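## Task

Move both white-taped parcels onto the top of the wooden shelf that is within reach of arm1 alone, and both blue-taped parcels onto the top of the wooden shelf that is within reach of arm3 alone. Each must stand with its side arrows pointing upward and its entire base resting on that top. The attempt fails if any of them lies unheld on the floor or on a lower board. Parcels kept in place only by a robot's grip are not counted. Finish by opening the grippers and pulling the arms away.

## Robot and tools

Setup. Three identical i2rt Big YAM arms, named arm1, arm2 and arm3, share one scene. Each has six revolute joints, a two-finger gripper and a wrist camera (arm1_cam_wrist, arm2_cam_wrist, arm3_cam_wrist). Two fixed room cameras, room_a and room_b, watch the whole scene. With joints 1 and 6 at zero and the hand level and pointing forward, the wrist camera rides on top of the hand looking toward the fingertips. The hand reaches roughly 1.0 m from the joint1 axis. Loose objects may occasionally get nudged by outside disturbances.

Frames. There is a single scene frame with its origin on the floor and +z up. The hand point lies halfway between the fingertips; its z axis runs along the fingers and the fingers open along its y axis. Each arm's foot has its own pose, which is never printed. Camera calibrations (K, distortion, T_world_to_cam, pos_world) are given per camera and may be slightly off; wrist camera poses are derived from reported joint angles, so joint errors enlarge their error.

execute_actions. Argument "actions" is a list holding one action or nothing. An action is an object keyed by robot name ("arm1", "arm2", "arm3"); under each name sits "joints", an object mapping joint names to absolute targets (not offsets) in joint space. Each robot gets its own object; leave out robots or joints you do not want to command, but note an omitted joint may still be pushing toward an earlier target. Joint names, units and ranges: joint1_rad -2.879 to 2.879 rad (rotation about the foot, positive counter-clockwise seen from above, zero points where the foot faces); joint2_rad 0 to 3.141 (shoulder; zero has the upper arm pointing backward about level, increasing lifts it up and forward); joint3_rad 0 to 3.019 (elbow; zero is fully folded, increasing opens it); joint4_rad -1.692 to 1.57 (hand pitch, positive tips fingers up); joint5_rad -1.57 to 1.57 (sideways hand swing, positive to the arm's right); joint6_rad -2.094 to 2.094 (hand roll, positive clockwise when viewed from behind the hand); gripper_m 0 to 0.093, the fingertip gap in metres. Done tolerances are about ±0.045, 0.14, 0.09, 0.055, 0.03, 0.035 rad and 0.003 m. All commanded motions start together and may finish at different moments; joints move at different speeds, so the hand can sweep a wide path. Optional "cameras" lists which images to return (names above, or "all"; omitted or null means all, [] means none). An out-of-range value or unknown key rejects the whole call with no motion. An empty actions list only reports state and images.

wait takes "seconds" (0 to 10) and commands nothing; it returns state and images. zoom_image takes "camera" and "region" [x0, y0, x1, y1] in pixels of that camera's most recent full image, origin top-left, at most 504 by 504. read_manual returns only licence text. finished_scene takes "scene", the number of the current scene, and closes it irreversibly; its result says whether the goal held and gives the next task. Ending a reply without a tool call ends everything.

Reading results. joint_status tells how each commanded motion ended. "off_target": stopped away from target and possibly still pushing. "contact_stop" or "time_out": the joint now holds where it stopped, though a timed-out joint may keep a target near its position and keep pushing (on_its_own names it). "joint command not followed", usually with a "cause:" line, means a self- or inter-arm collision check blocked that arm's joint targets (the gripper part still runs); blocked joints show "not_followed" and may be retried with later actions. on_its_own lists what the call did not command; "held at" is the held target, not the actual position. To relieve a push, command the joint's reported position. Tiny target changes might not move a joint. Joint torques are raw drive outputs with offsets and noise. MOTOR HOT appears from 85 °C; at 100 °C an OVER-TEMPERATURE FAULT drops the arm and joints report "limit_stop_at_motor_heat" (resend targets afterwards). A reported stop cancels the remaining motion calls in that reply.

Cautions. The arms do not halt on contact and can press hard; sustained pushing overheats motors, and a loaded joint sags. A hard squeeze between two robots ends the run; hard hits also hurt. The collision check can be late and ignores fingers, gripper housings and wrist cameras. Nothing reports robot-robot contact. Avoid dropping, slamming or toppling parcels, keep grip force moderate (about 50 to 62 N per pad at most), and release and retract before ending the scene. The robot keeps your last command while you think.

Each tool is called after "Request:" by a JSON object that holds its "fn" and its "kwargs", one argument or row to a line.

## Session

Request:
{"fn": "execute_actions", "kwargs": {
  "actions": []
}}

Scene clock: 0.00 s.
Joint torques (N m, as the arm reports them, + toward a larger angle): no reading
arm1.joint_positions: joint1_rad=-0.821 joint2_rad=+0.497 joint3_rad=+1.621 joint4_rad=-1.613 joint5_rad=+0.150 joint6_rad=+0.222 gripper_m=+0.094
arm1.joint_status: not commanded
arm1.hand: x=-0.6229 y=-1.0866 z=+1.4876 quat_wxyz=(-0.342, -0.713, -0.477, +0.385) (m; scene frame)
arm2.joint_positions: joint1_rad=+0.639 joint2_rad=+0.556 joint3_rad=+1.336 joint4_rad=-1.485 joint5_rad=-0.117 joint6_rad=+0.794 gripper_m=+0.095
arm2.joint_status: not commanded
arm2.hand: x=+0.1589 y=-0.2044 z=+1.3890 quat_wxyz=(+0.251, +0.882, -0.218, -0.334) (m; scene frame)
arm3.joint_positions: joint1_rad=+0.216 joint2_rad=+0.557 joint3_rad=+1.344 joint4_rad=-1.358 joint5_rad=+0.113 joint6_rad=+0.601 gripper_m=+0.095
arm3.joint_status: not commanded
arm3.hand: x=+0.0341 y=+1.0763 z=+1.3662 quat_wxyz=(-0.160, -0.861, +0.166, +0.453) (m; scene frame)
pictures: arm1_cam_wrist, arm2_cam_wrist, arm3_cam_wrist, room_a, room_b
camera_calibration (this result's frames):
arm1_cam_wrist: T_world_to_cam=[[-0.939549, 0.316492, -0.130695, -0.0479041], [0.341264, 0.834216, -0.433155, 1.76661], [-0.0280623, -0.451572, -0.891793, 0.940071], [0, 0, 0, 1]] pos_world=[-0.621508, -1.03406, 1.5973]
arm2_cam_wrist: T_world_to_cam=[[0.221961, 0.781519, -0.583062, 0.931023], [0.961111, -0.27613, -0.00423921, -0.197477], [-0.164314, -0.559446, -0.812417, 1.16126], [0, 0, 0, 1]] pos_world=[0.173958, -0.132477, 1.48544]
arm3_cam_wrist: T_world_to_cam=[[0.133452, 0.893479, -0.428819, -0.381599], [0.91793, -0.274558, -0.286396, 0.659456], [-0.373624, -0.355406, -0.856791, 1.68854], [0, 0, 0, 1]] pos_world=[0.0764712, 1.12213, 1.47196]
Images, in order (width x height): arm1_cam_wrist 896x504, arm2_cam_wrist 896x504, arm3_cam_wrist 896x504, room_a 896x504, room_b 896x504.

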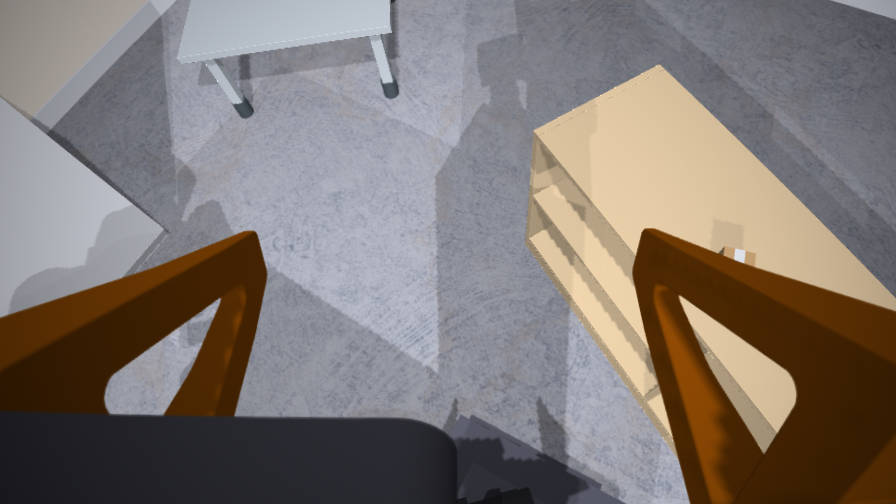

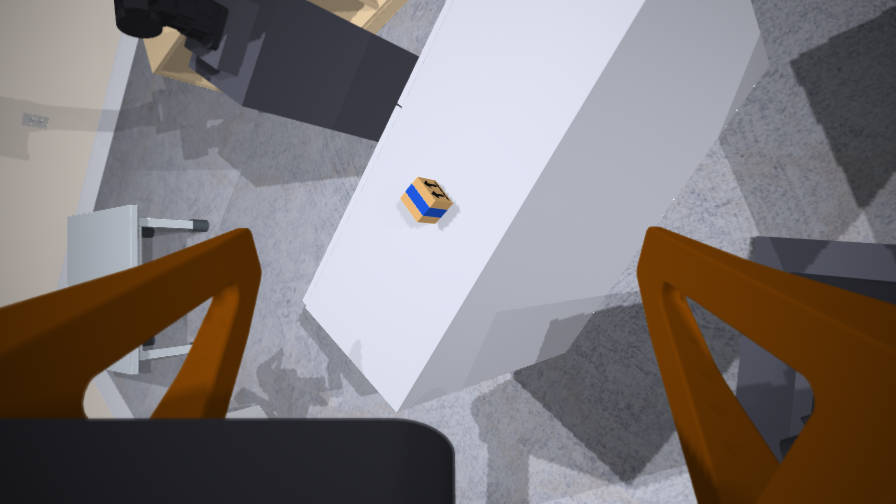

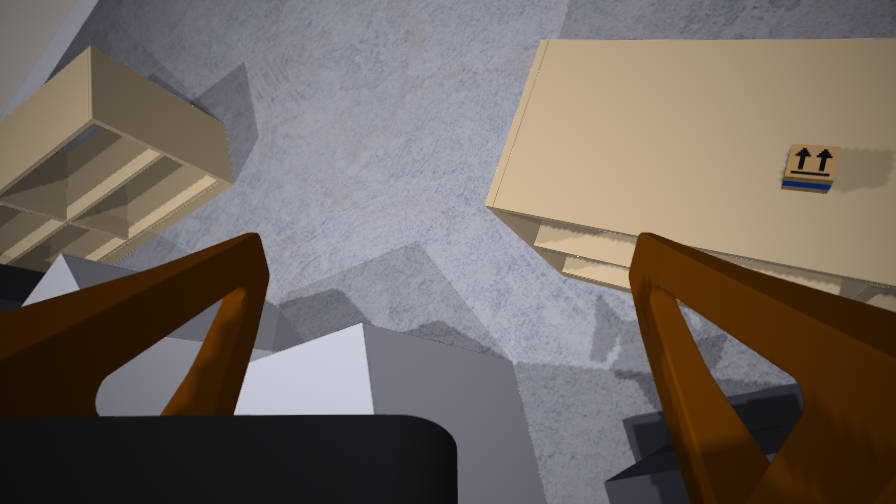

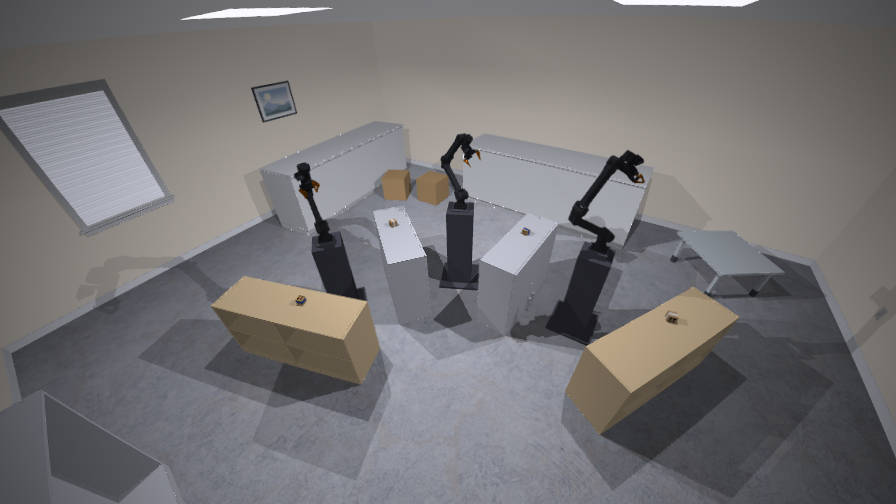

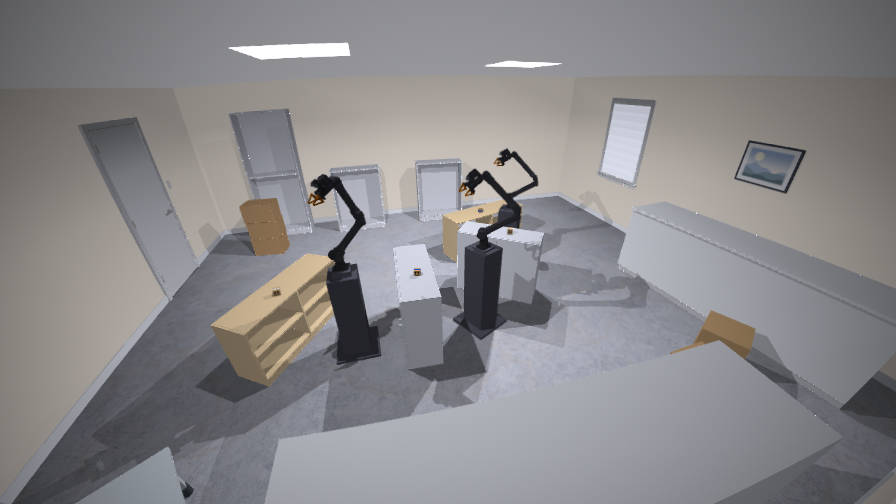

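Request:
{"fn": "zoom_image", "kwargs": {
  "camera": "room_a",
  "region": [640, 295, 704, 340]
}}

Request:
{"fn": "zoom_image", "kwargs": {
  "camera": "room_b",
  "region": [246, 272, 306, 312]
}}

Request:
{"fn": "zoom_image", "kwargs": {
  "camera": "arm2_cam_wrist",
  "region": [370, 155, 490, 245]
}}

Request:
{"fn": "zoom_image", "kwargs": {
  "camera": "room_a",
  "region": [365, 203, 425, 243]
}}

Request:
{"fn": "zoom_image", "kwargs": {
  "camera": "room_b",
  "region": [480, 212, 540, 252]
}}

Request:
{"fn": "zoom_image", "kwargs": {
  "camera": "arm3_cam_wrist",
  "region": [740, 120, 880, 220]
}}

Region (640, 295, 704, 340) of room_a's 896x504 image, scaled by 7.875, with more detail than that image has; it fills the top 354 rows of this view, and the rest is white.

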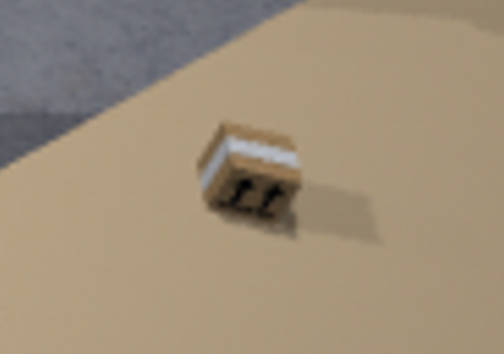

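Region (246, 272, 306, 312) of room_b's 896x504 image, scaled by 8.400, with more detail than that image has.

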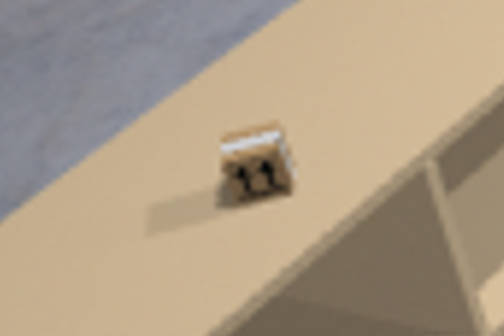

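Region (370, 155, 490, 245) of arm2_cam_wrist's 896x504 image, scaled by 4.200, with more detail than that image has; it fills the top 378 rows of this view, and the rest is white.

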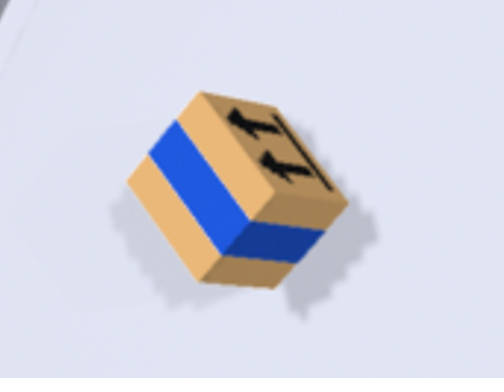

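Region (365, 203, 425, 243) of room_a's 896x504 image, scaled by 8.400, with more detail than that image has.

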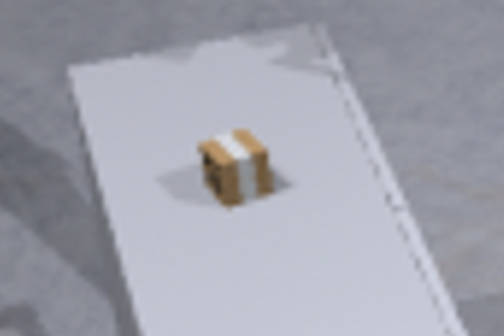

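Region (480, 212, 540, 252) of room_b's 896x504 image, scaled by 8.400, with more detail than that image has.

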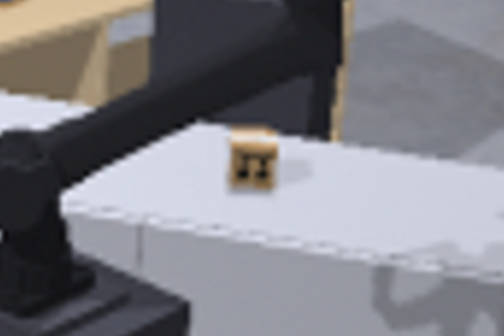

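Region (740, 120, 880, 220) of arm3_cam_wrist's 896x504 image, scaled by 3.600, with more detail than that image has; it fills the top 360 rows of this view, and the rest is white.

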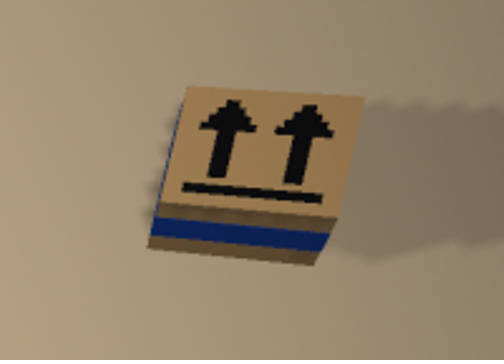

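Request:
{"fn": "execute_actions", "kwargs": {
  "actions": [
    {"arm1": {"joints": {"joint1_rad": 1.1, "joint2_rad": 1.5, "joint3_rad": 1.2, "joint4_rad": -0.7, "joint5_rad": 0, "joint6_rad": 0}}, "arm2": {"joints": {"joint1_rad": -1.356, "joint2_rad": 1.6, "joint3_rad": 0.77, "joint4_rad": 0.86, "joint5_rad": -0.445, "joint6_rad": -0.175}}, "arm3": {"joints": {"joint1_rad": -0.412, "joint2_rad": 2.145, "joint3_rad": 1.58, "joint4_rad": -1.168, "joint5_rad": 0, "joint6_rad": 0}}}
  ],
  "cameras": ["arm3_cam_wrist", "arm2_cam_wrist"]
}}

Scene clock: 9.97 s.
Joint torques (N m, as the arm reports them, + toward a larger angle): arm1=[  0.14 -12.05   9.92   1.75  -0.09  -0.13] | arm2=[  0.17 -10.16   6.59   2.17   0.08  -0.11] | arm3=[  0.24 -20.39   8.63   0.54  -0.07  -0.04]
arm1.joint_positions: joint1_rad=+1.100 joint2_rad=+1.488 joint3_rad=+1.188 joint4_rad=-0.709 joint5_rad=+0.001 joint6_rad=+0.007 gripper_m=+0.094
arm1.joint_status: all done
arm1.hand: x=-0.0549 y=-0.8383 z=+1.0800 quat_wxyz=(-0.274, +0.124, -0.953, -0.041) (m; scene frame)
arm2.joint_positions: joint1_rad=-1.363 joint2_rad=+1.599 joint3_rad=+0.769 joint4_rad=+0.842 joint5_rad=-0.444 joint6_rad=-0.164 gripper_m=+0.095
arm2.joint_status: all done
arm2.hand: x=+0.3762 y=+0.4565 z=+1.1257 quat_wxyz=(-0.482, +0.593, -0.374, -0.525) (m; scene frame)
arm3.joint_positions: joint1_rad=-0.418 joint2_rad=+2.126 joint3_rad=+1.568 joint4_rad=-1.164 joint5_rad=+0.000 joint6_rad=+0.007 gripper_m=+0.095
arm3.joint_status: all done
arm3.hand: x=-0.2872 y=+1.3121 z=+0.8109 quat_wxyz=(-0.013, -0.981, +0.179, -0.075) (m; scene frame)
pictures: arm2_cam_wrist, arm3_cam_wrist
camera_calibration (this result's frames):
arm2_cam_wrist: T_world_to_cam=[[0.952047, 0.247845, 0.179385, -0.676583], [0.286428, -0.515931, -0.807325, 1.04235], [-0.107541, 0.819993, -0.562181, 0.420027], [0, 0, 0, 1]] pos_world=[0.390751, 0.361049, 1.19901]
arm3_cam_wrist: T_world_to_cam=[[0.352207, 0.935892, -0.00752782, -1.12191], [0.675889, -0.248779, 0.693745, -0.038028], [0.647398, -0.24943, -0.720181, 1.21986], [0, 0, 0, 1]] pos_world=[-0.368887, 1.3448, 0.896457]
Images, in order (width x height): arm2_cam_wrist 896x504, arm3_cam_wrist 896x504.

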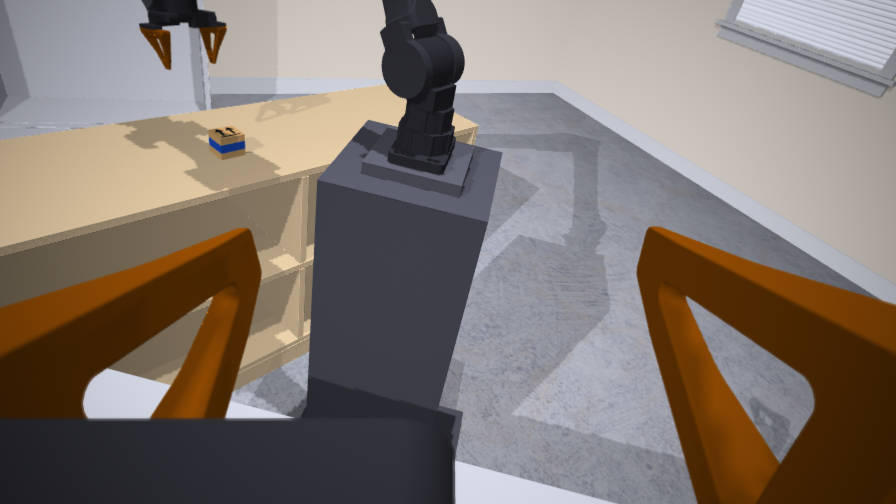

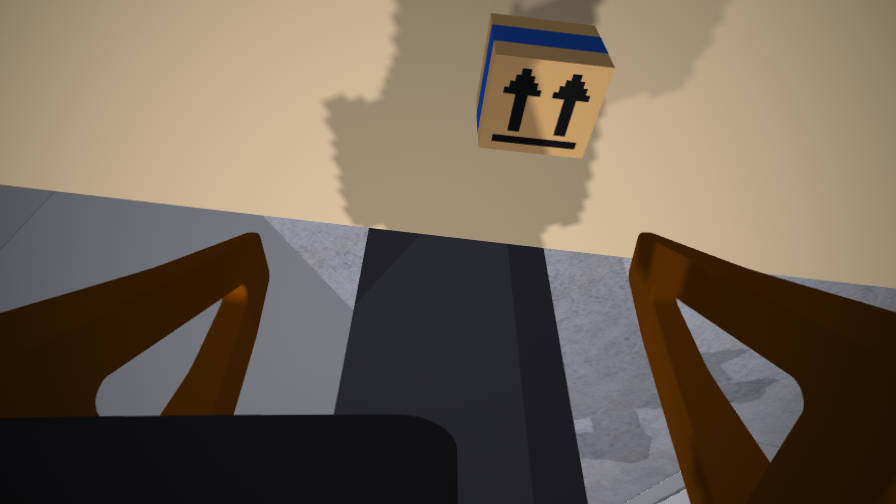

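Request:
{"fn": "execute_actions", "kwargs": {
  "actions": [
    {"arm1": {"joints": {"joint1_rad": 1.55}}, "arm2": {"joints": {"joint2_rad": 2.01, "joint4_rad": 0.875, "joint6_rad": -0.185}}, "arm3": {"joints": {"joint1_rad": -0.50, "joint2_rad": 2.375, "joint3_rad": 1.72, "joint4_rad": -1.176, "joint6_rad": 0.04}}}
  ],
  "cameras": ["arm1_cam_wrist", "arm3_cam_wrist", "arm2_cam_wrist"]
}}

Scene clock: 14.03 s.
Joint torques (N m, as the arm reports them, + toward a larger angle): arm1=[ -0.27 -11.88   9.96   1.73  -0.08  -0.11] | arm2=[  0.13 -13.31   4.05   1.76  -0.04  -0.13] | arm3=[ -0.05 -22.89   8.64   0.31  -0.07   0.1 ]
arm1.joint_positions: joint1_rad=+1.558 joint2_rad=+1.488 joint3_rad=+1.188 joint4_rad=-0.709 joint5_rad=+0.001 joint6_rad=+0.006 gripper_m=+0.094
arm1.joint_status: all done
arm1.hand: x=-0.1745 y=-0.6171 z=+1.0819 quat_wxyz=(-0.259, +0.337, -0.899, -0.103) (m; scene frame)
arm2.joint_positions: joint1_rad=-1.363 joint2_rad=+2.018 joint3_rad=+0.767 joint4_rad=+0.868 joint5_rad=-0.444 joint6_rad=-0.174 gripper_m=+0.095
arm2.joint_status: all done
arm2.hand: x=+0.3768 y=+0.4503 z=+0.8918 quat_wxyz=(-0.348, +0.658, -0.483, -0.461) (m; scene frame)
arm3.joint_positions: joint1_rad=-0.506 joint2_rad=+2.371 joint3_rad=+1.699 joint4_rad=-1.173 joint5_rad=+0.000 joint6_rad=+0.033 gripper_m=+0.095
arm3.joint_status: all done
arm3.hand: x=-0.2741 y=+1.3608 z=+0.7105 quat_wxyz=(-0.028, -0.963, +0.232, -0.134) (m; scene frame)
pictures: arm1_cam_wrist, arm2_cam_wrist, arm3_cam_wrist
camera_calibration (this result's frames):
arm1_cam_wrist: T_world_to_cam=[[0.65217, -0.757895, -0.0164169, -0.337108], [-0.756021, -0.651844, 0.0594304, -0.595195], [-0.0557433, -0.0263472, -0.998097, 1.17548], [0, 0, 0, 1]] pos_world=[-0.164602, -0.612496, 1.20308]
arm2_cam_wrist: T_world_to_cam=[[0.958388, 0.285009, 0.0161956, -0.507193], [0.243277, -0.785739, -0.568709, 0.77505], [-0.149362, 0.548984, -0.822379, 0.663484], [0, 0, 0, 1]] pos_world=[0.396635, 0.389299, 0.994628]
arm3_cam_wrist: T_world_to_cam=[[0.455657, 0.890156, 0.000443209, -1.0879], [0.560248, -0.287169, 0.776953, -0.00367525], [0.691736, -0.353775, -0.629559, 1.24106], [0, 0, 0, 1]] pos_world=[-0.360722, 1.4064, 0.784661]
Images, in order (width x height): arm1_cam_wrist 896x504, arm2_cam_wrist 896x504, arm3_cam_wrist 896x504.

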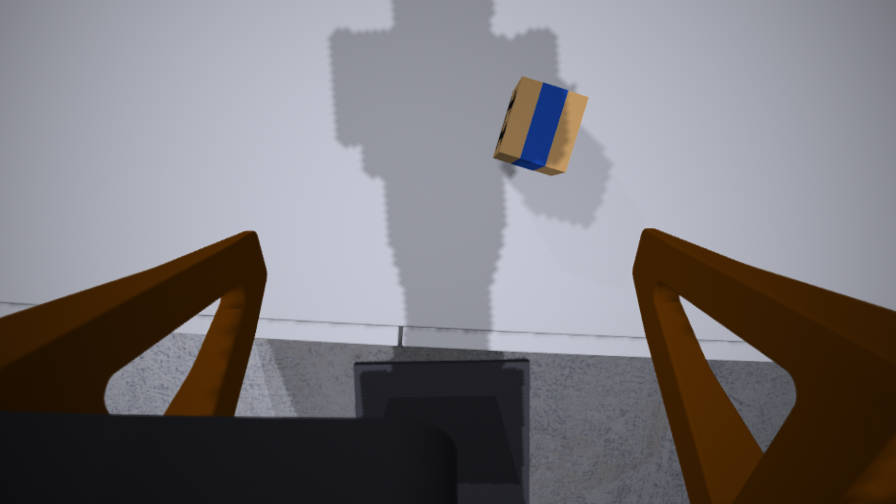

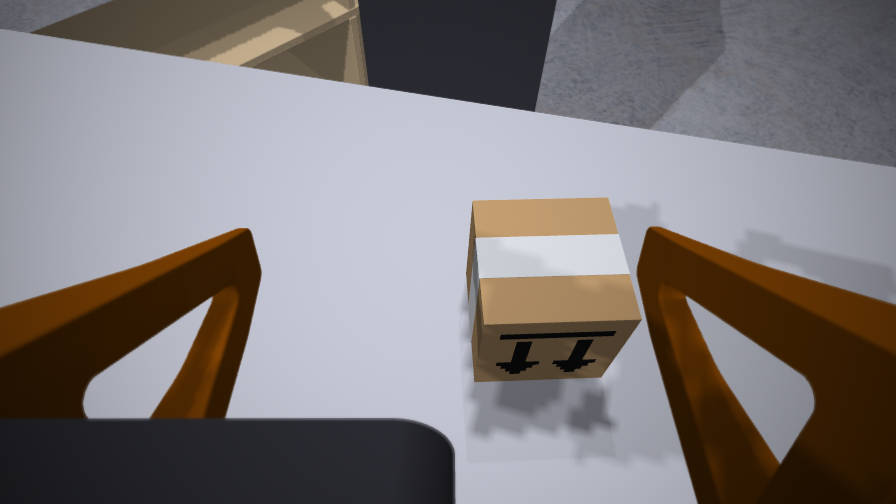

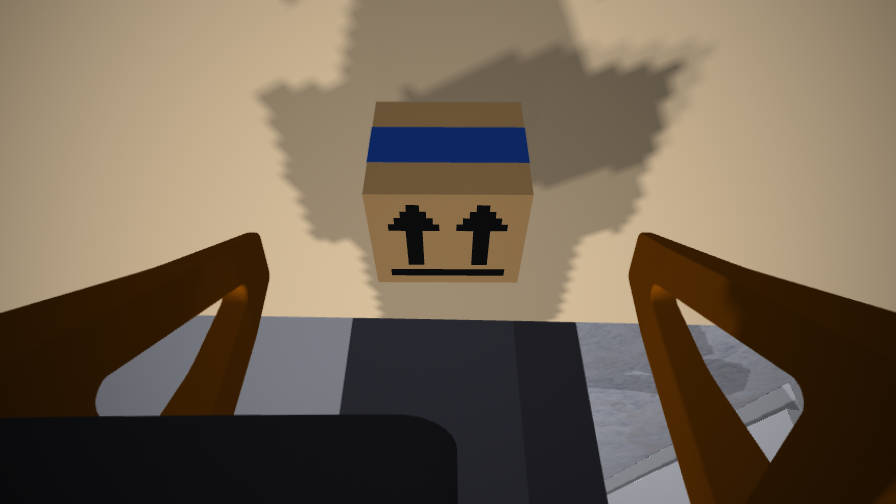

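Request:
{"fn": "execute_actions", "kwargs": {
  "actions": [
    {"arm1": {"joints": {"joint1_rad": 1.735, "joint2_rad": 1.05, "joint3_rad": 0.8, "joint4_rad": -1.0}}, "arm2": {"joints": {"joint1_rad": -1.40, "joint2_rad": 2.10, "joint3_rad": 0.985, "joint4_rad": 0.902, "joint5_rad": -0.492, "joint6_rad": -0.207}}, "arm3": {"joints": {"joint2_rad": 2.503, "joint3_rad": 1.702}}}
  ],
  "cameras": ["arm3_cam_wrist", "arm2_cam_wrist"]
}}

Scene clock: 17.13 s.
Joint torques (N m, as the arm reports them, + toward a larger angle): arm1=[-0.52 -5.12  8.6   0.93 -0.07 -0.11] | arm2=[ -0.37 -14.02   6.09   2.    -0.02  -0.12] | arm3=[  0.08 -21.77   6.63   0.05  -0.07   0.1 ]
arm1.joint_positions: joint1_rad=+1.743 joint2_rad=+1.047 joint3_rad=+0.804 joint4_rad=-0.995 joint5_rad=+0.000 joint6_rad=+0.006 gripper_m=+0.094
arm1.joint_status: all done
arm1.hand: x=-0.3795 y=-0.7141 z=+1.0569 quat_wxyz=(-0.149, +0.431, -0.887, -0.077) (m; scene frame)
arm2.joint_positions: joint1_rad=-1.400 joint2_rad=+2.098 joint3_rad=+0.967 joint4_rad=+0.888 joint5_rad=-0.490 joint6_rad=-0.196 gripper_m=+0.095
arm2.joint_status: all done
arm2.hand: x=+0.4071 y=+0.5217 z=+0.9221 quat_wxyz=(-0.400, +0.642, -0.437, -0.486) (m; scene frame)
arm3.joint_positions: joint1_rad=-0.506 joint2_rad=+2.493 joint3_rad=+1.695 joint4_rad=-1.173 joint5_rad=+0.000 joint6_rad=+0.033 gripper_m=+0.095
arm3.joint_status: all done
arm3.hand: x=-0.2400 y=+1.3446 z=+0.6448 quat_wxyz=(-0.041, -0.953, +0.230, -0.195) (m; scene frame)
pictures: arm2_cam_wrist, arm3_cam_wrist
camera_calibration (this result's frames):
arm2_cam_wrist: T_world_to_cam=[[0.952596, 0.290256, 0.091167, -0.626598], [0.27459, -0.691233, -0.668428, 0.870913], [-0.130998, 0.661776, -0.738168, 0.509814], [0, 0, 0, 1]] pos_world=[0.424535, 0.446495, 1.0156]
arm3_cam_wrist: T_world_to_cam=[[0.455352, 0.8903, 0.00451805, -1.09198], [0.467518, -0.243429, 0.849806, -0.104444], [0.757682, -0.384848, -0.527077, 1.16193], [0, 0, 0, 1]] pos_world=[-0.334312, 1.39393, 0.706119]
Images, in order (width x height): arm2_cam_wrist 896x504, arm3_cam_wrist 896x504.

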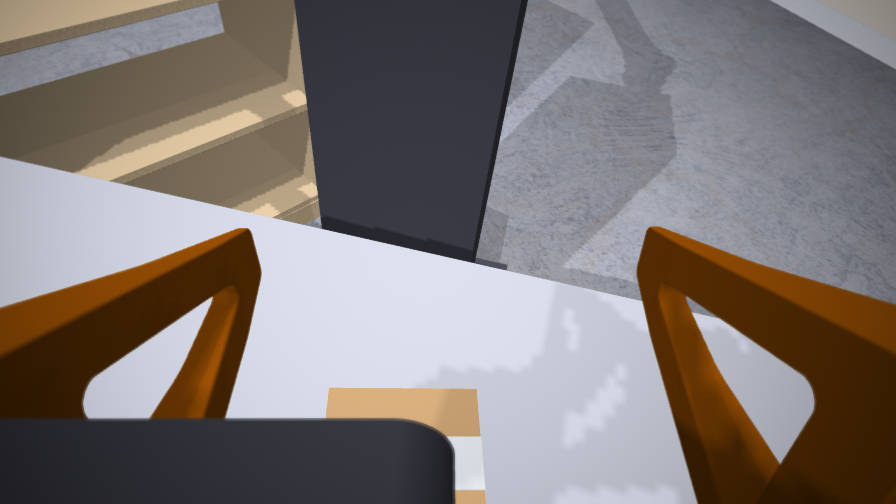

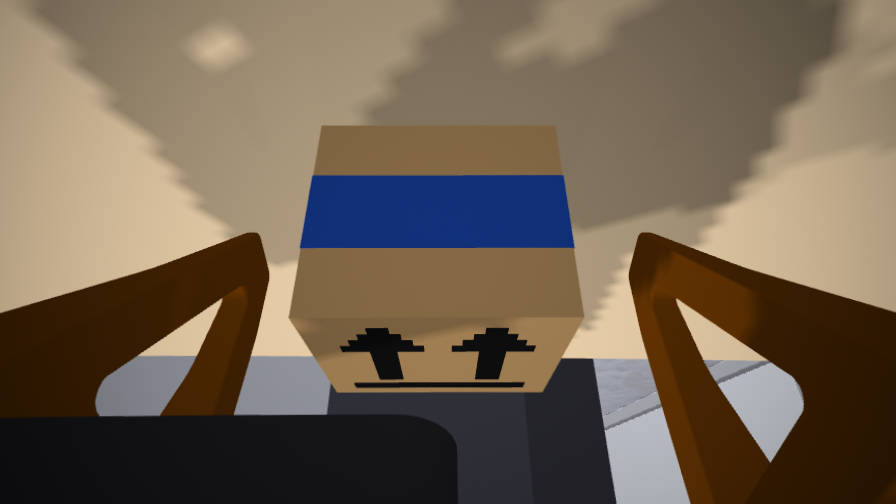

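Request:
{"fn": "execute_actions", "kwargs": {
  "actions": [
    {"arm2": {"joints": {"joint2_rad": 2.25, "joint3_rad": 0.975}}, "arm3": {"joints": {"joint3_rad": 1.675, "gripper_m": 0.03}}}
  ],
  "cameras": ["arm3_cam_wrist", "arm2_cam_wrist"]
}}

Scene clock: 18.63 s.
Joint torques (N m, as the arm reports them, + toward a larger angle): arm1=[-0.53 -5.16  8.6   0.92 -0.06 -0.12] | arm2=[ -0.47 -15.59   4.19   1.8   -0.07  -0.13] | arm3=[  0.14 -21.97   5.23   0.04  -0.06   0.1 ]
arm1.joint_positions: joint1_rad=+1.743 joint2_rad=+1.047 joint3_rad=+0.804 joint4_rad=-0.995 joint5_rad=+0.000 joint6_rad=+0.006 gripper_m=+0.094
arm1.joint_status: not commanded
arm1.hand: x=-0.3795 y=-0.7141 z=+1.0569 quat_wxyz=(-0.149, +0.431, -0.887, -0.077) (m; scene frame)
arm2.joint_positions: joint1_rad=-1.400 joint2_rad=+2.258 joint3_rad=+0.967 joint4_rad=+0.893 joint5_rad=-0.490 joint6_rad=-0.196 gripper_m=+0.095
arm2.joint_status: all done
arm2.hand: x=+0.4027 y=+0.4983 z=+0.8236 quat_wxyz=(-0.343, +0.662, -0.480, -0.462) (m; scene frame)
arm3.joint_positions: joint1_rad=-0.506 joint2_rad=+2.493 joint3_rad=+1.685 joint4_rad=-1.173 joint5_rad=+0.000 joint6_rad=+0.033 gripper_m=+0.056
arm3.joint_status: gripper_m off_target (ended at +0.056, target +0.030); the others done
arm3.hand: x=-0.2355 y=+1.3425 z=+0.6432 quat_wxyz=(-0.041, -0.952, +0.230, -0.200) (m; scene frame)
pictures: arm2_cam_wrist, arm3_cam_wrist
camera_calibration (this result's frames):
arm2_cam_wrist: T_world_to_cam=[[0.95467, 0.29731, 0.0145374, -0.547818], [0.253206, -0.785436, -0.56478, 0.760278], [-0.156496, 0.54286, -0.825113, 0.593086], [0, 0, 0, 1]] pos_world=[0.423294, 0.438059, 0.926717]
arm3_cam_wrist: T_world_to_cam=[[0.455619, 0.890161, 0.0049891, -1.09218], [0.459732, -0.240101, 0.854984, -0.115279], [0.762272, -0.387254, -0.51863, 1.15571], [0, 0, 0, 1]] pos_world=[-0.33035, 1.39209, 0.703398]
Images, in order (width x height): arm2_cam_wrist 896x504, arm3_cam_wrist 896x504.

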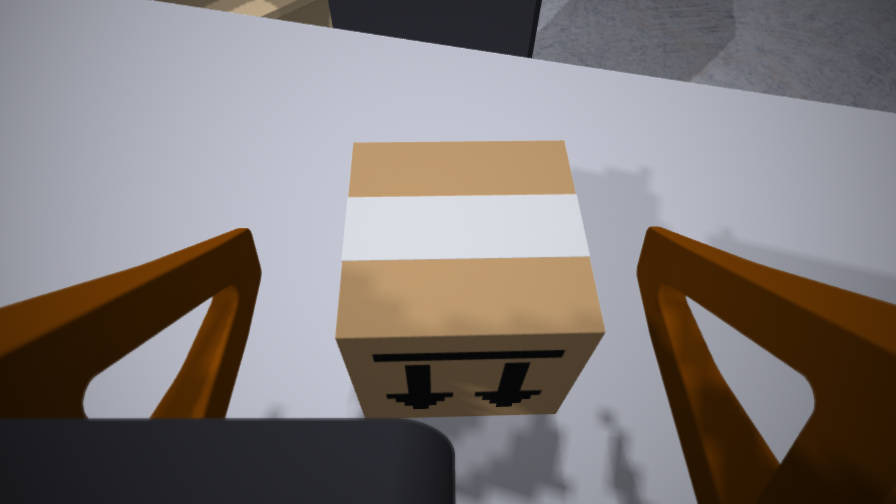

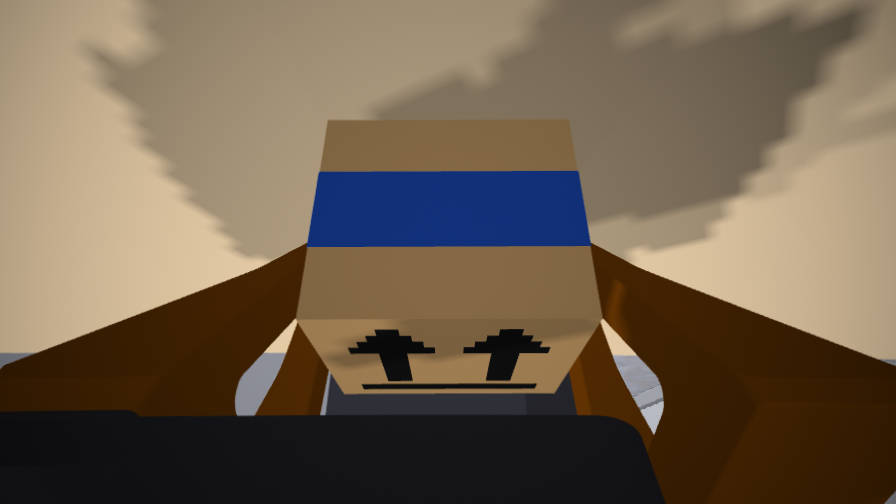

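Request:
{"fn": "execute_actions", "kwargs": {
  "actions": [
    {"arm2": {"joints": {"joint2_rad": 2.27, "gripper_m": 0.066}}, "arm3": {"joints": {"joint2_rad": 2.3}}}
  ],
  "cameras": ["arm2_cam_wrist"]
}}

Scene clock: 21.10 s.
Joint torques (N m, as the arm reports them, + toward a larger angle): arm1=[-0.6  -5.21  8.6   0.93 -0.06 -0.1 ] | arm2=[ -0.32 -13.87   4.13   1.81  -0.08  -0.13] | arm3=[  0.11 -20.25   8.43   0.44  -0.06   0.1 ]
arm1.joint_positions: joint1_rad=+1.743 joint2_rad=+1.047 joint3_rad=+0.804 joint4_rad=-0.995 joint5_rad=+0.000 joint6_rad=+0.006 gripper_m=+0.094
arm1.joint_status: not commanded
arm1.hand: x=-0.3795 y=-0.7141 z=+1.0569 quat_wxyz=(-0.149, +0.431, -0.887, -0.077) (m; scene frame)
arm2.joint_positions: joint1_rad=-1.400 joint2_rad=+2.258 joint3_rad=+0.967 joint4_rad=+0.893 joint5_rad=-0.490 joint6_rad=-0.196 gripper_m=+0.066
arm2.joint_status: all done
arm2.hand: x=+0.4027 y=+0.4983 z=+0.8236 quat_wxyz=(-0.343, +0.662, -0.480, -0.462) (m; scene frame)
arm3.joint_positions: joint1_rad=-0.506 joint2_rad=+2.276 joint3_rad=+1.662 joint4_rad=-1.173 joint5_rad=+0.000 joint6_rad=+0.033 gripper_m=+0.056
arm3.joint_status: all done
arm3.hand: x=-0.2791 y=+1.3631 z=+0.7544 quat_wxyz=(-0.022, -0.966, +0.233, -0.106) (m; scene frame)
pictures: arm2_cam_wrist
camera_calibration (this result's frames):
arm2_cam_wrist: T_world_to_cam=[[0.954627, 0.297431, 0.0148965, -0.548157], [0.253501, -0.785343, -0.564778, 0.760112], [-0.156284, 0.542929, -0.825108, 0.592962], [0, 0, 0, 1]] pos_world=[0.423267, 0.438051, 0.926718]
Images, in order (width x height): arm2_cam_wrist 896x504.

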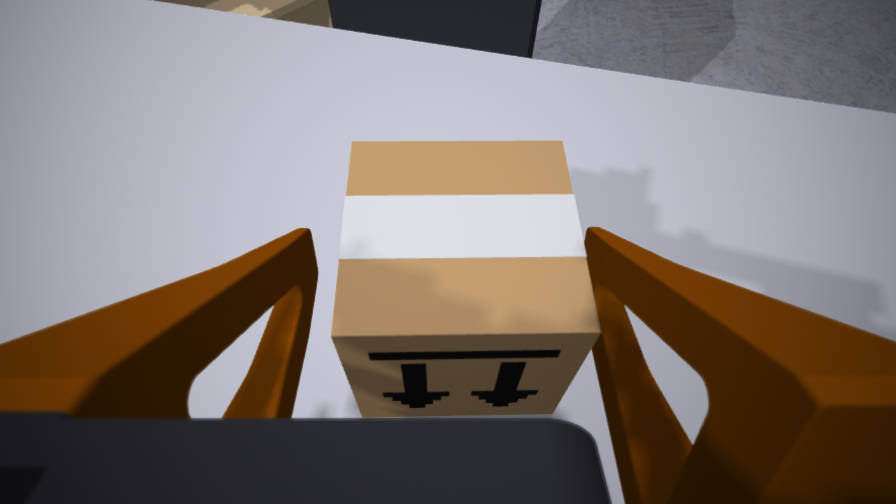

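Request:
{"fn": "execute_actions", "kwargs": {
  "actions": [
    {"arm2": {"joints": {"joint2_rad": 2.305, "joint3_rad": 1.03, "joint4_rad": 0.905, "gripper_m": 0.08}}, "arm3": {"joints": {"joint2_rad": 2.0, "joint3_rad": 1.3, "joint4_rad": -0.3}}}
  ],
  "cameras": ["arm2_cam_wrist"]
}}

Scene clock: 23.83 s.
Joint torques (N m, as the arm reports them, + toward a larger angle): arm1=[-0.51 -5.06  8.6   0.96 -0.07 -0.1 ] | arm2=[ -0.3  -14.09   5.3    1.92  -0.07  -0.13] | arm3=[  0.14 -19.66   7.88   2.59  -0.06   0.09]
arm1.joint_positions: joint1_rad=+1.743 joint2_rad=+1.047 joint3_rad=+0.804 joint4_rad=-0.995 joint5_rad=+0.000 joint6_rad=+0.006 gripper_m=+0.094
arm1.joint_status: not commanded
arm1.hand: x=-0.3795 y=-0.7141 z=+1.0569 quat_wxyz=(-0.149, +0.431, -0.887, -0.077) (m; scene frame)
arm2.joint_positions: joint1_rad=-1.400 joint2_rad=+2.290 joint3_rad=+1.005 joint4_rad=+0.893 joint5_rad=-0.490 joint6_rad=-0.196 gripper_m=+0.080
arm2.joint_status: all done
arm2.hand: x=+0.4050 y=+0.5089 z=+0.8162 quat_wxyz=(-0.345, +0.662, -0.478, -0.463) (m; scene frame)
arm3.joint_positions: joint1_rad=-0.506 joint2_rad=+1.996 joint3_rad=+1.306 joint4_rad=-0.315 joint5_rad=+0.000 joint6_rad=+0.033 gripper_m=+0.056
arm3.joint_status: all done
arm3.hand: x=-0.3585 y=+1.4005 z=+0.8360 quat_wxyz=(+0.056, -0.934, +0.225, +0.273) (m; scene frame)
pictures: arm2_cam_wrist
camera_calibration (this result's frames):
arm2_cam_wrist: T_world_to_cam=[[0.954488, 0.297705, 0.0179824, -0.556005], [0.25452, -0.781633, -0.569446, 0.765191], [-0.155472, 0.548106, -0.821832, 0.575873], [0, 0, 0, 1]] pos_world=[0.425475, 0.447985, 0.919004]
Images, in order (width x height): arm2_cam_wrist 896x504.

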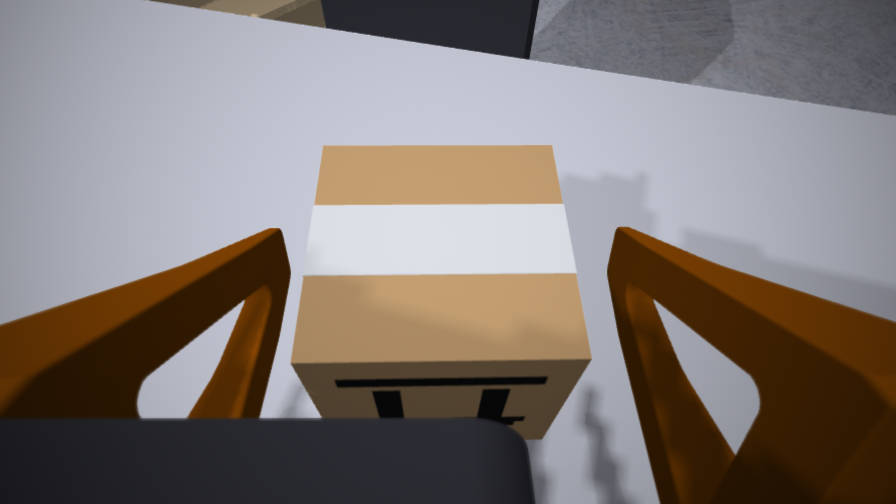

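Request:
{"fn": "execute_actions", "kwargs": {
  "actions": [
    {"arm2": {"joints": {"joint2_rad": 2.327, "gripper_m": 0.066}}, "arm3": {"joints": {"joint3_rad": 0.981, "joint4_rad": 0.5}}}
  ],
  "cameras": ["arm2_cam_wrist"]
}}

Scene clock: 26.07 s.
Joint torques (N m, as the arm reports them, + toward a larger angle): arm1=[-0.46 -5.18  8.61  0.97 -0.07 -0.11] | arm2=[ -0.38 -13.96   5.12   1.93  -0.08  -0.12] | arm3=[  0.17 -17.47   7.45   3.24  -0.06   0.09]
arm1.joint_positions: joint1_rad=+1.743 joint2_rad=+1.047 joint3_rad=+0.804 joint4_rad=-0.995 joint5_rad=+0.000 joint6_rad=+0.006 gripper_m=+0.094
arm1.joint_status: not commanded
arm1.hand: x=-0.3795 y=-0.7141 z=+1.0569 quat_wxyz=(-0.149, +0.431, -0.887, -0.077) (m; scene frame)
arm2.joint_positions: joint1_rad=-1.400 joint2_rad=+2.311 joint3_rad=+1.007 joint4_rad=+0.893 joint5_rad=-0.490 joint6_rad=-0.196 gripper_m=+0.066
arm2.joint_status: all done
arm2.hand: x=+0.4042 y=+0.5049 z=+0.8034 quat_wxyz=(-0.338, +0.664, -0.483, -0.460) (m; scene frame)
arm3.joint_positions: joint1_rad=-0.506 joint2_rad=+1.996 joint3_rad=+0.968 joint4_rad=+0.481 joint5_rad=+0.000 joint6_rad=+0.033 gripper_m=+0.056
arm3.joint_status: all done
arm3.hand: x=-0.3414 y=+1.3925 z=+0.8317 quat_wxyz=(+0.099, -0.848, +0.205, +0.479) (m; scene frame)
pictures: arm2_cam_wrist
camera_calibration (this result's frames):
arm2_cam_wrist: T_world_to_cam=[[0.954585, 0.297832, 0.00796519, -0.545904], [0.251977, -0.792771, -0.554997, 0.750038], [-0.158982, 0.531799, -0.831814, 0.585062], [0, 0, 0, 1]] pos_world=[0.425134, 0.44606, 0.90728]
Images, in order (width x height): arm2_cam_wrist 896x504.

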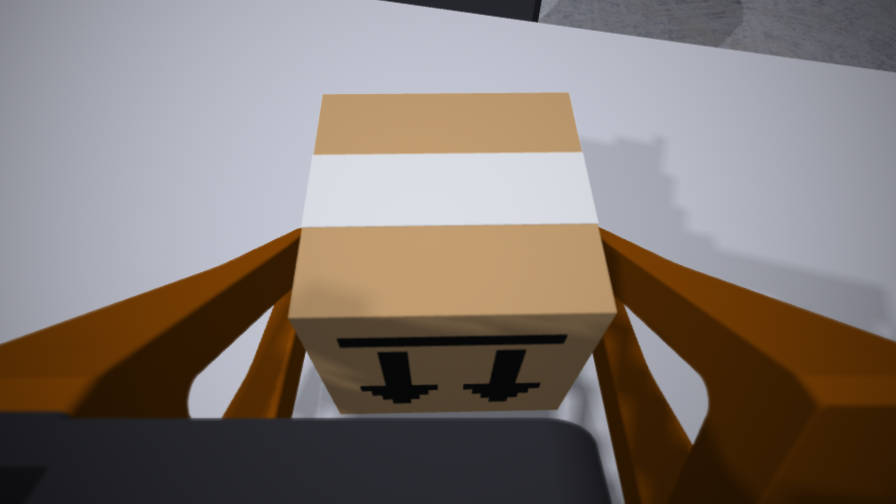

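Request:
{"fn": "execute_actions", "kwargs": {
  "actions": [
    {"arm2": {"joints": {"joint2_rad": 2.311, "joint3_rad": 1.01, "gripper_m": 0.03}}}
  ],
  "cameras": ["arm2_cam_wrist"]
}}

Scene clock: 26.73 s.
Joint torques (N m, as the arm reports them, + toward a larger angle): arm1=[-0.58 -5.12  8.64  0.92 -0.06 -0.11] | arm2=[ -0.39 -15.21   3.68   1.94  -0.07  -0.12] | arm3=[  0.17 -17.52   7.46   3.23  -0.06   0.09]
arm1.joint_positions: joint1_rad=+1.743 joint2_rad=+1.047 joint3_rad=+0.804 joint4_rad=-0.995 joint5_rad=+0.000 joint6_rad=+0.006 gripper_m=+0.094
arm1.joint_status: not commanded
arm1.hand: x=-0.3795 y=-0.7141 z=+1.0569 quat_wxyz=(-0.149, +0.431, -0.887, -0.077) (m; scene frame)
arm2.joint_positions: joint1_rad=-1.400 joint2_rad=+2.311 joint3_rad=+1.007 joint4_rad=+0.893 joint5_rad=-0.490 joint6_rad=-0.196 gripper_m=+0.058
arm2.joint_status: gripper_m off_target (ended at +0.058, target +0.030); the others done
arm2.hand: x=+0.4042 y=+0.5049 z=+0.8034 quat_wxyz=(-0.338, +0.664, -0.483, -0.460) (m; scene frame)
arm3.joint_positions: joint1_rad=-0.506 joint2_rad=+1.996 joint3_rad=+0.968 joint4_rad=+0.481 joint5_rad=+0.000 joint6_rad=+0.033 gripper_m=+0.056
arm3.joint_status: not commanded
arm3.hand: x=-0.3414 y=+1.3925 z=+0.8317 quat_wxyz=(+0.099, -0.848, +0.205, +0.479) (m; scene frame)
pictures: arm2_cam_wrist
camera_calibration (this result's frames):
arm2_cam_wrist: T_world_to_cam=[[0.954543, 0.297958, 0.00832269, -0.546238], [0.252271, -0.792677, -0.554997, 0.749871], [-0.158769, 0.531868, -0.83181, 0.584938], [0, 0, 0, 1]] pos_world=[0.425106, 0.446052, 0.907281]
Images, in order (width x height): arm2_cam_wrist 896x504.

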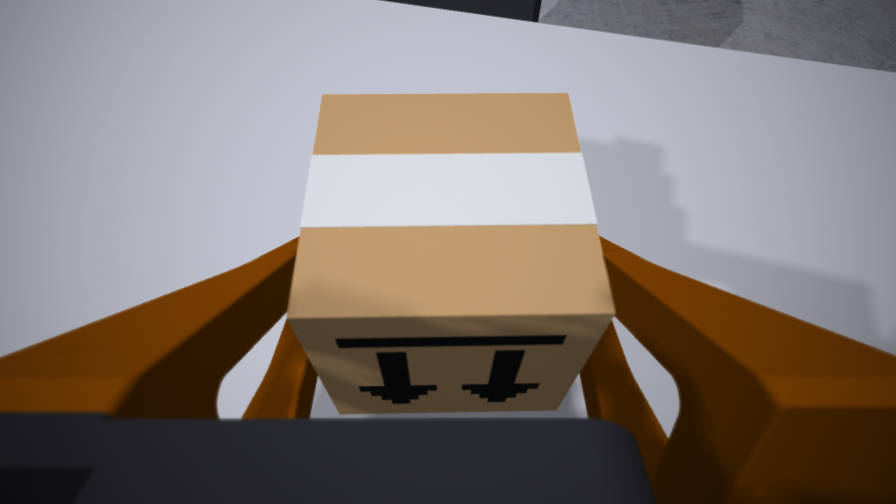

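Request:
{"fn": "execute_actions", "kwargs": {
  "actions": [
    {"arm1": {"joints": {"joint1_rad": 1.2}}, "arm2": {"joints": {"joint1_rad": 0.99, "joint2_rad": 2.22, "joint3_rad": 2.175, "joint4_rad": -1.54, "joint5_rad": 0.104, "joint6_rad": -0.297}}, "arm3": {"joints": {"joint2_rad": 2.2, "joint4_rad": 1.185, "joint6_rad": 0.0}}}
  ],
  "cameras": ["arm2_cam_wrist", "room_a"]
}}

Scene clock: 30.77 s.
Joint torques (N m, as the arm reports them, + toward a larger angle): arm1=[-0.69 -5.15  8.57  0.92 -0.06 -0.11] | arm2=[ -0.3  -20.35  10.53  -0.49   0.25  -0.09] | arm3=[  0.19 -19.23   5.8    3.39  -0.06  -0.04]
arm1.joint_positions: joint1_rad=+1.209 joint2_rad=+1.047 joint3_rad=+0.804 joint4_rad=-0.995 joint5_rad=+0.000 joint6_rad=+0.006 gripper_m=+0.094
arm1.joint_status: all done
arm1.hand: x=-0.2713 y=-0.8586 z=+1.0556 quat_wxyz=(-0.162, +0.181, -0.969, -0.035) (m; scene frame)
arm2.joint_positions: joint1_rad=+0.988 joint2_rad=+2.227 joint3_rad=+2.135 joint4_rad=-1.530 joint5_rad=+0.102 joint6_rad=-0.288 gripper_m=+0.058
arm2.joint_status: all done
arm2.hand: x=-0.2214 y=-0.5003 z=+0.9940 quat_wxyz=(-0.056, +0.901, +0.430, +0.023) (m; scene frame)
arm3.joint_positions: joint1_rad=-0.506 joint2_rad=+2.207 joint3_rad=+0.969 joint4_rad=+1.165 joint5_rad=+0.000 joint6_rad=+0.007 gripper_m=+0.056
arm3.joint_status: all done
arm3.hand: x=-0.3633 y=+1.4028 z=+0.8552 quat_wxyz=(+0.146, -0.714, +0.163, +0.665) (m; scene frame)
pictures: arm2_cam_wrist, room_a
camera_calibration (this result's frames):
arm2_cam_wrist: T_world_to_cam=[[-0.778618, 0.621219, 0.08855, 0.0471045], [0.515773, 0.553209, 0.654169, -0.253583], [0.357395, 0.55502, -0.751147, 1.2245], [0, 0, 0, 1]] pos_world=[-0.270163, -0.568599, 1.08149]
Images, in order (width x height): arm2_cam_wrist 896x504, room_a 896x504.

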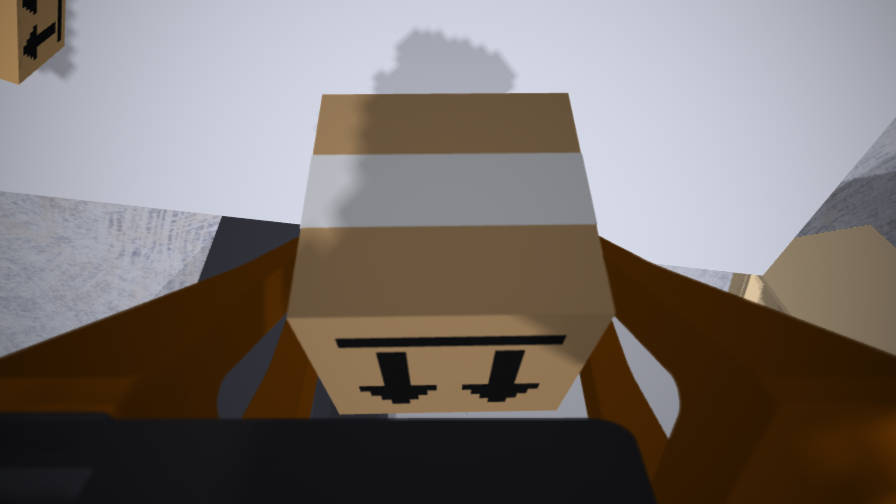

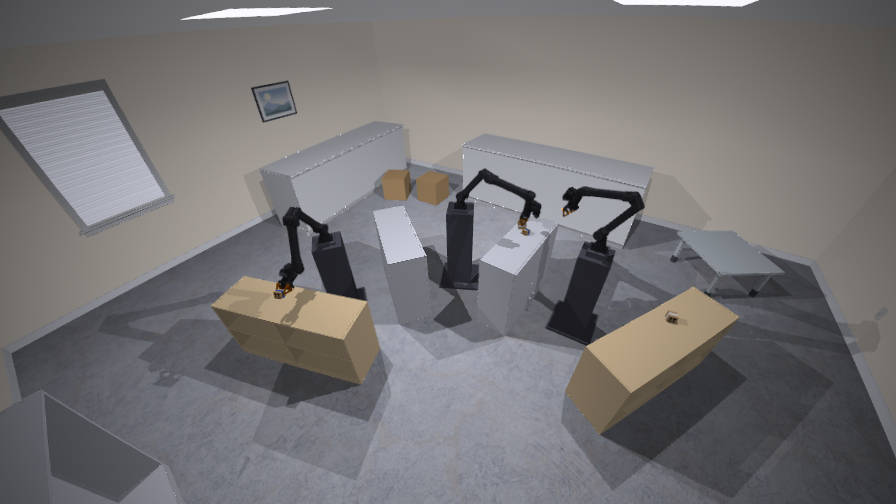

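Request:
{"fn": "execute_actions", "kwargs": {
  "actions": [
    {"arm2": {"joints": {"joint2_rad": 2.512, "joint3_rad": 2.15}}, "arm3": {"joints": {"joint2_rad": 2.538, "joint3_rad": 0.97, "joint4_rad": 1.175}}}
  ],
  "cameras": ["arm2_cam_wrist", "arm3_cam_wrist"]
}}

Scene clock: 32.23 s.
Joint torques (N m, as the arm reports them, + toward a larger angle): arm1=[-0.61 -5.05  8.6   0.96 -0.06 -0.11] | arm2=[ -0.32 -21.49   7.59  -0.59   0.12  -0.11] | arm3=[  0.14 -18.93   2.23   2.85  -0.06  -0.02]
arm1.joint_positions: joint1_rad=+1.209 joint2_rad=+1.047 joint3_rad=+0.804 joint4_rad=-0.995 joint5_rad=+0.000 joint6_rad=+0.006 gripper_m=+0.094
arm1.joint_status: not commanded
arm1.hand: x=-0.2713 y=-0.8586 z=+1.0556 quat_wxyz=(-0.162, +0.181, -0.969, -0.035) (m; scene frame)
arm2.joint_positions: joint1_rad=+0.990 joint2_rad=+2.527 joint3_rad=+2.136 joint4_rad=-1.543 joint5_rad=+0.105 joint6_rad=-0.287 gripper_m=+0.057
arm2.joint_status: all done
arm2.hand: x=-0.1881 y=-0.4782 z=+0.8048 quat_wxyz=(-0.081, +0.881, +0.431, +0.175) (m; scene frame)
arm3.joint_positions: joint1_rad=-0.506 joint2_rad=+2.548 joint3_rad=+0.962 joint4_rad=+1.169 joint5_rad=+0.000 joint6_rad=+0.005 gripper_m=+0.056
arm3.joint_status: all done
arm3.hand: x=-0.2917 y=+1.3690 z=+0.6436 quat_wxyz=(+0.117, -0.818, +0.185, +0.532) (m; scene frame)
pictures: arm2_cam_wrist, arm3_cam_wrist
camera_calibration (this result's frames):
arm2_cam_wrist: T_world_to_cam=[[-0.791124, 0.611654, -0.00149003, 0.141576], [0.322026, 0.418582, 0.849169, -0.416935], [0.520022, 0.671318, -0.528119, 0.964892], [0, 0, 0, 1]] pos_world=[-0.255496, -0.559823, 0.863837]
arm3_cam_wrist: T_world_to_cam=[[0.421147, 0.906964, -0.00717635, -1.1154], [0.777509, -0.365086, -0.512047, 1.06012], [-0.467028, 0.210068, -0.858927, 0.251729], [0, 0, 0, 1]] pos_world=[-0.236941, 1.34578, 0.751044]
Images, in order (width x height): arm2_cam_wrist 896x504, arm3_cam_wrist 896x504.

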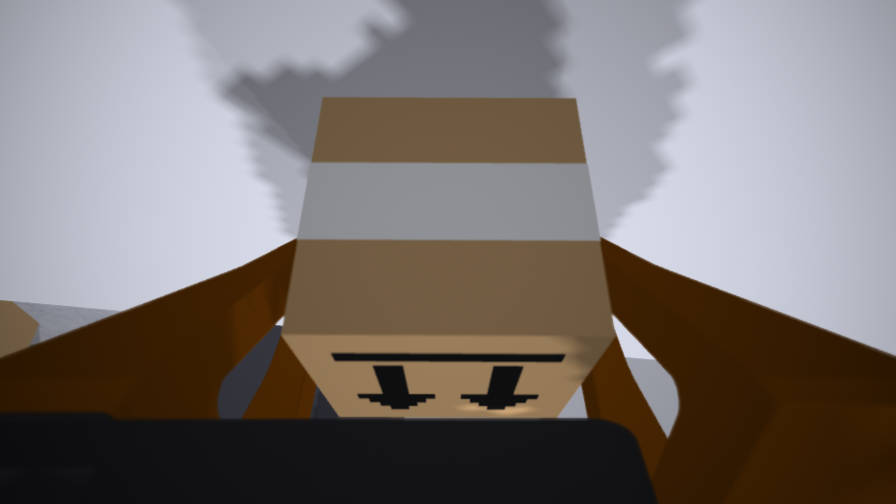

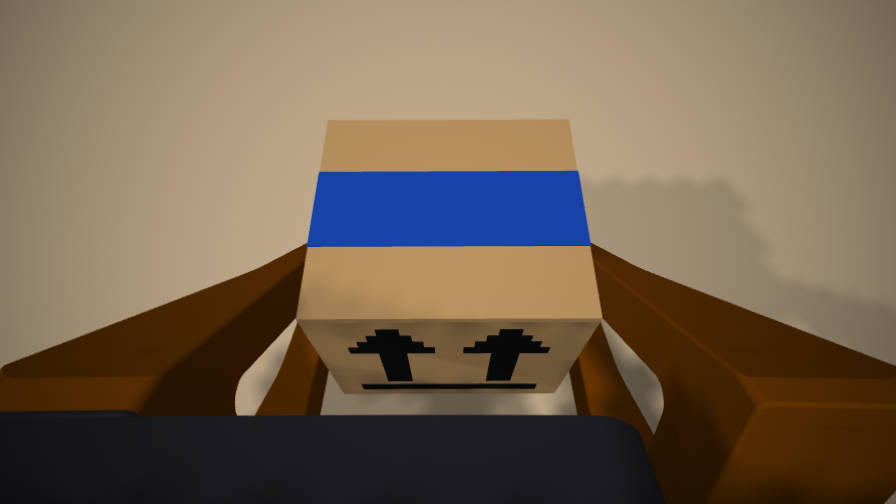

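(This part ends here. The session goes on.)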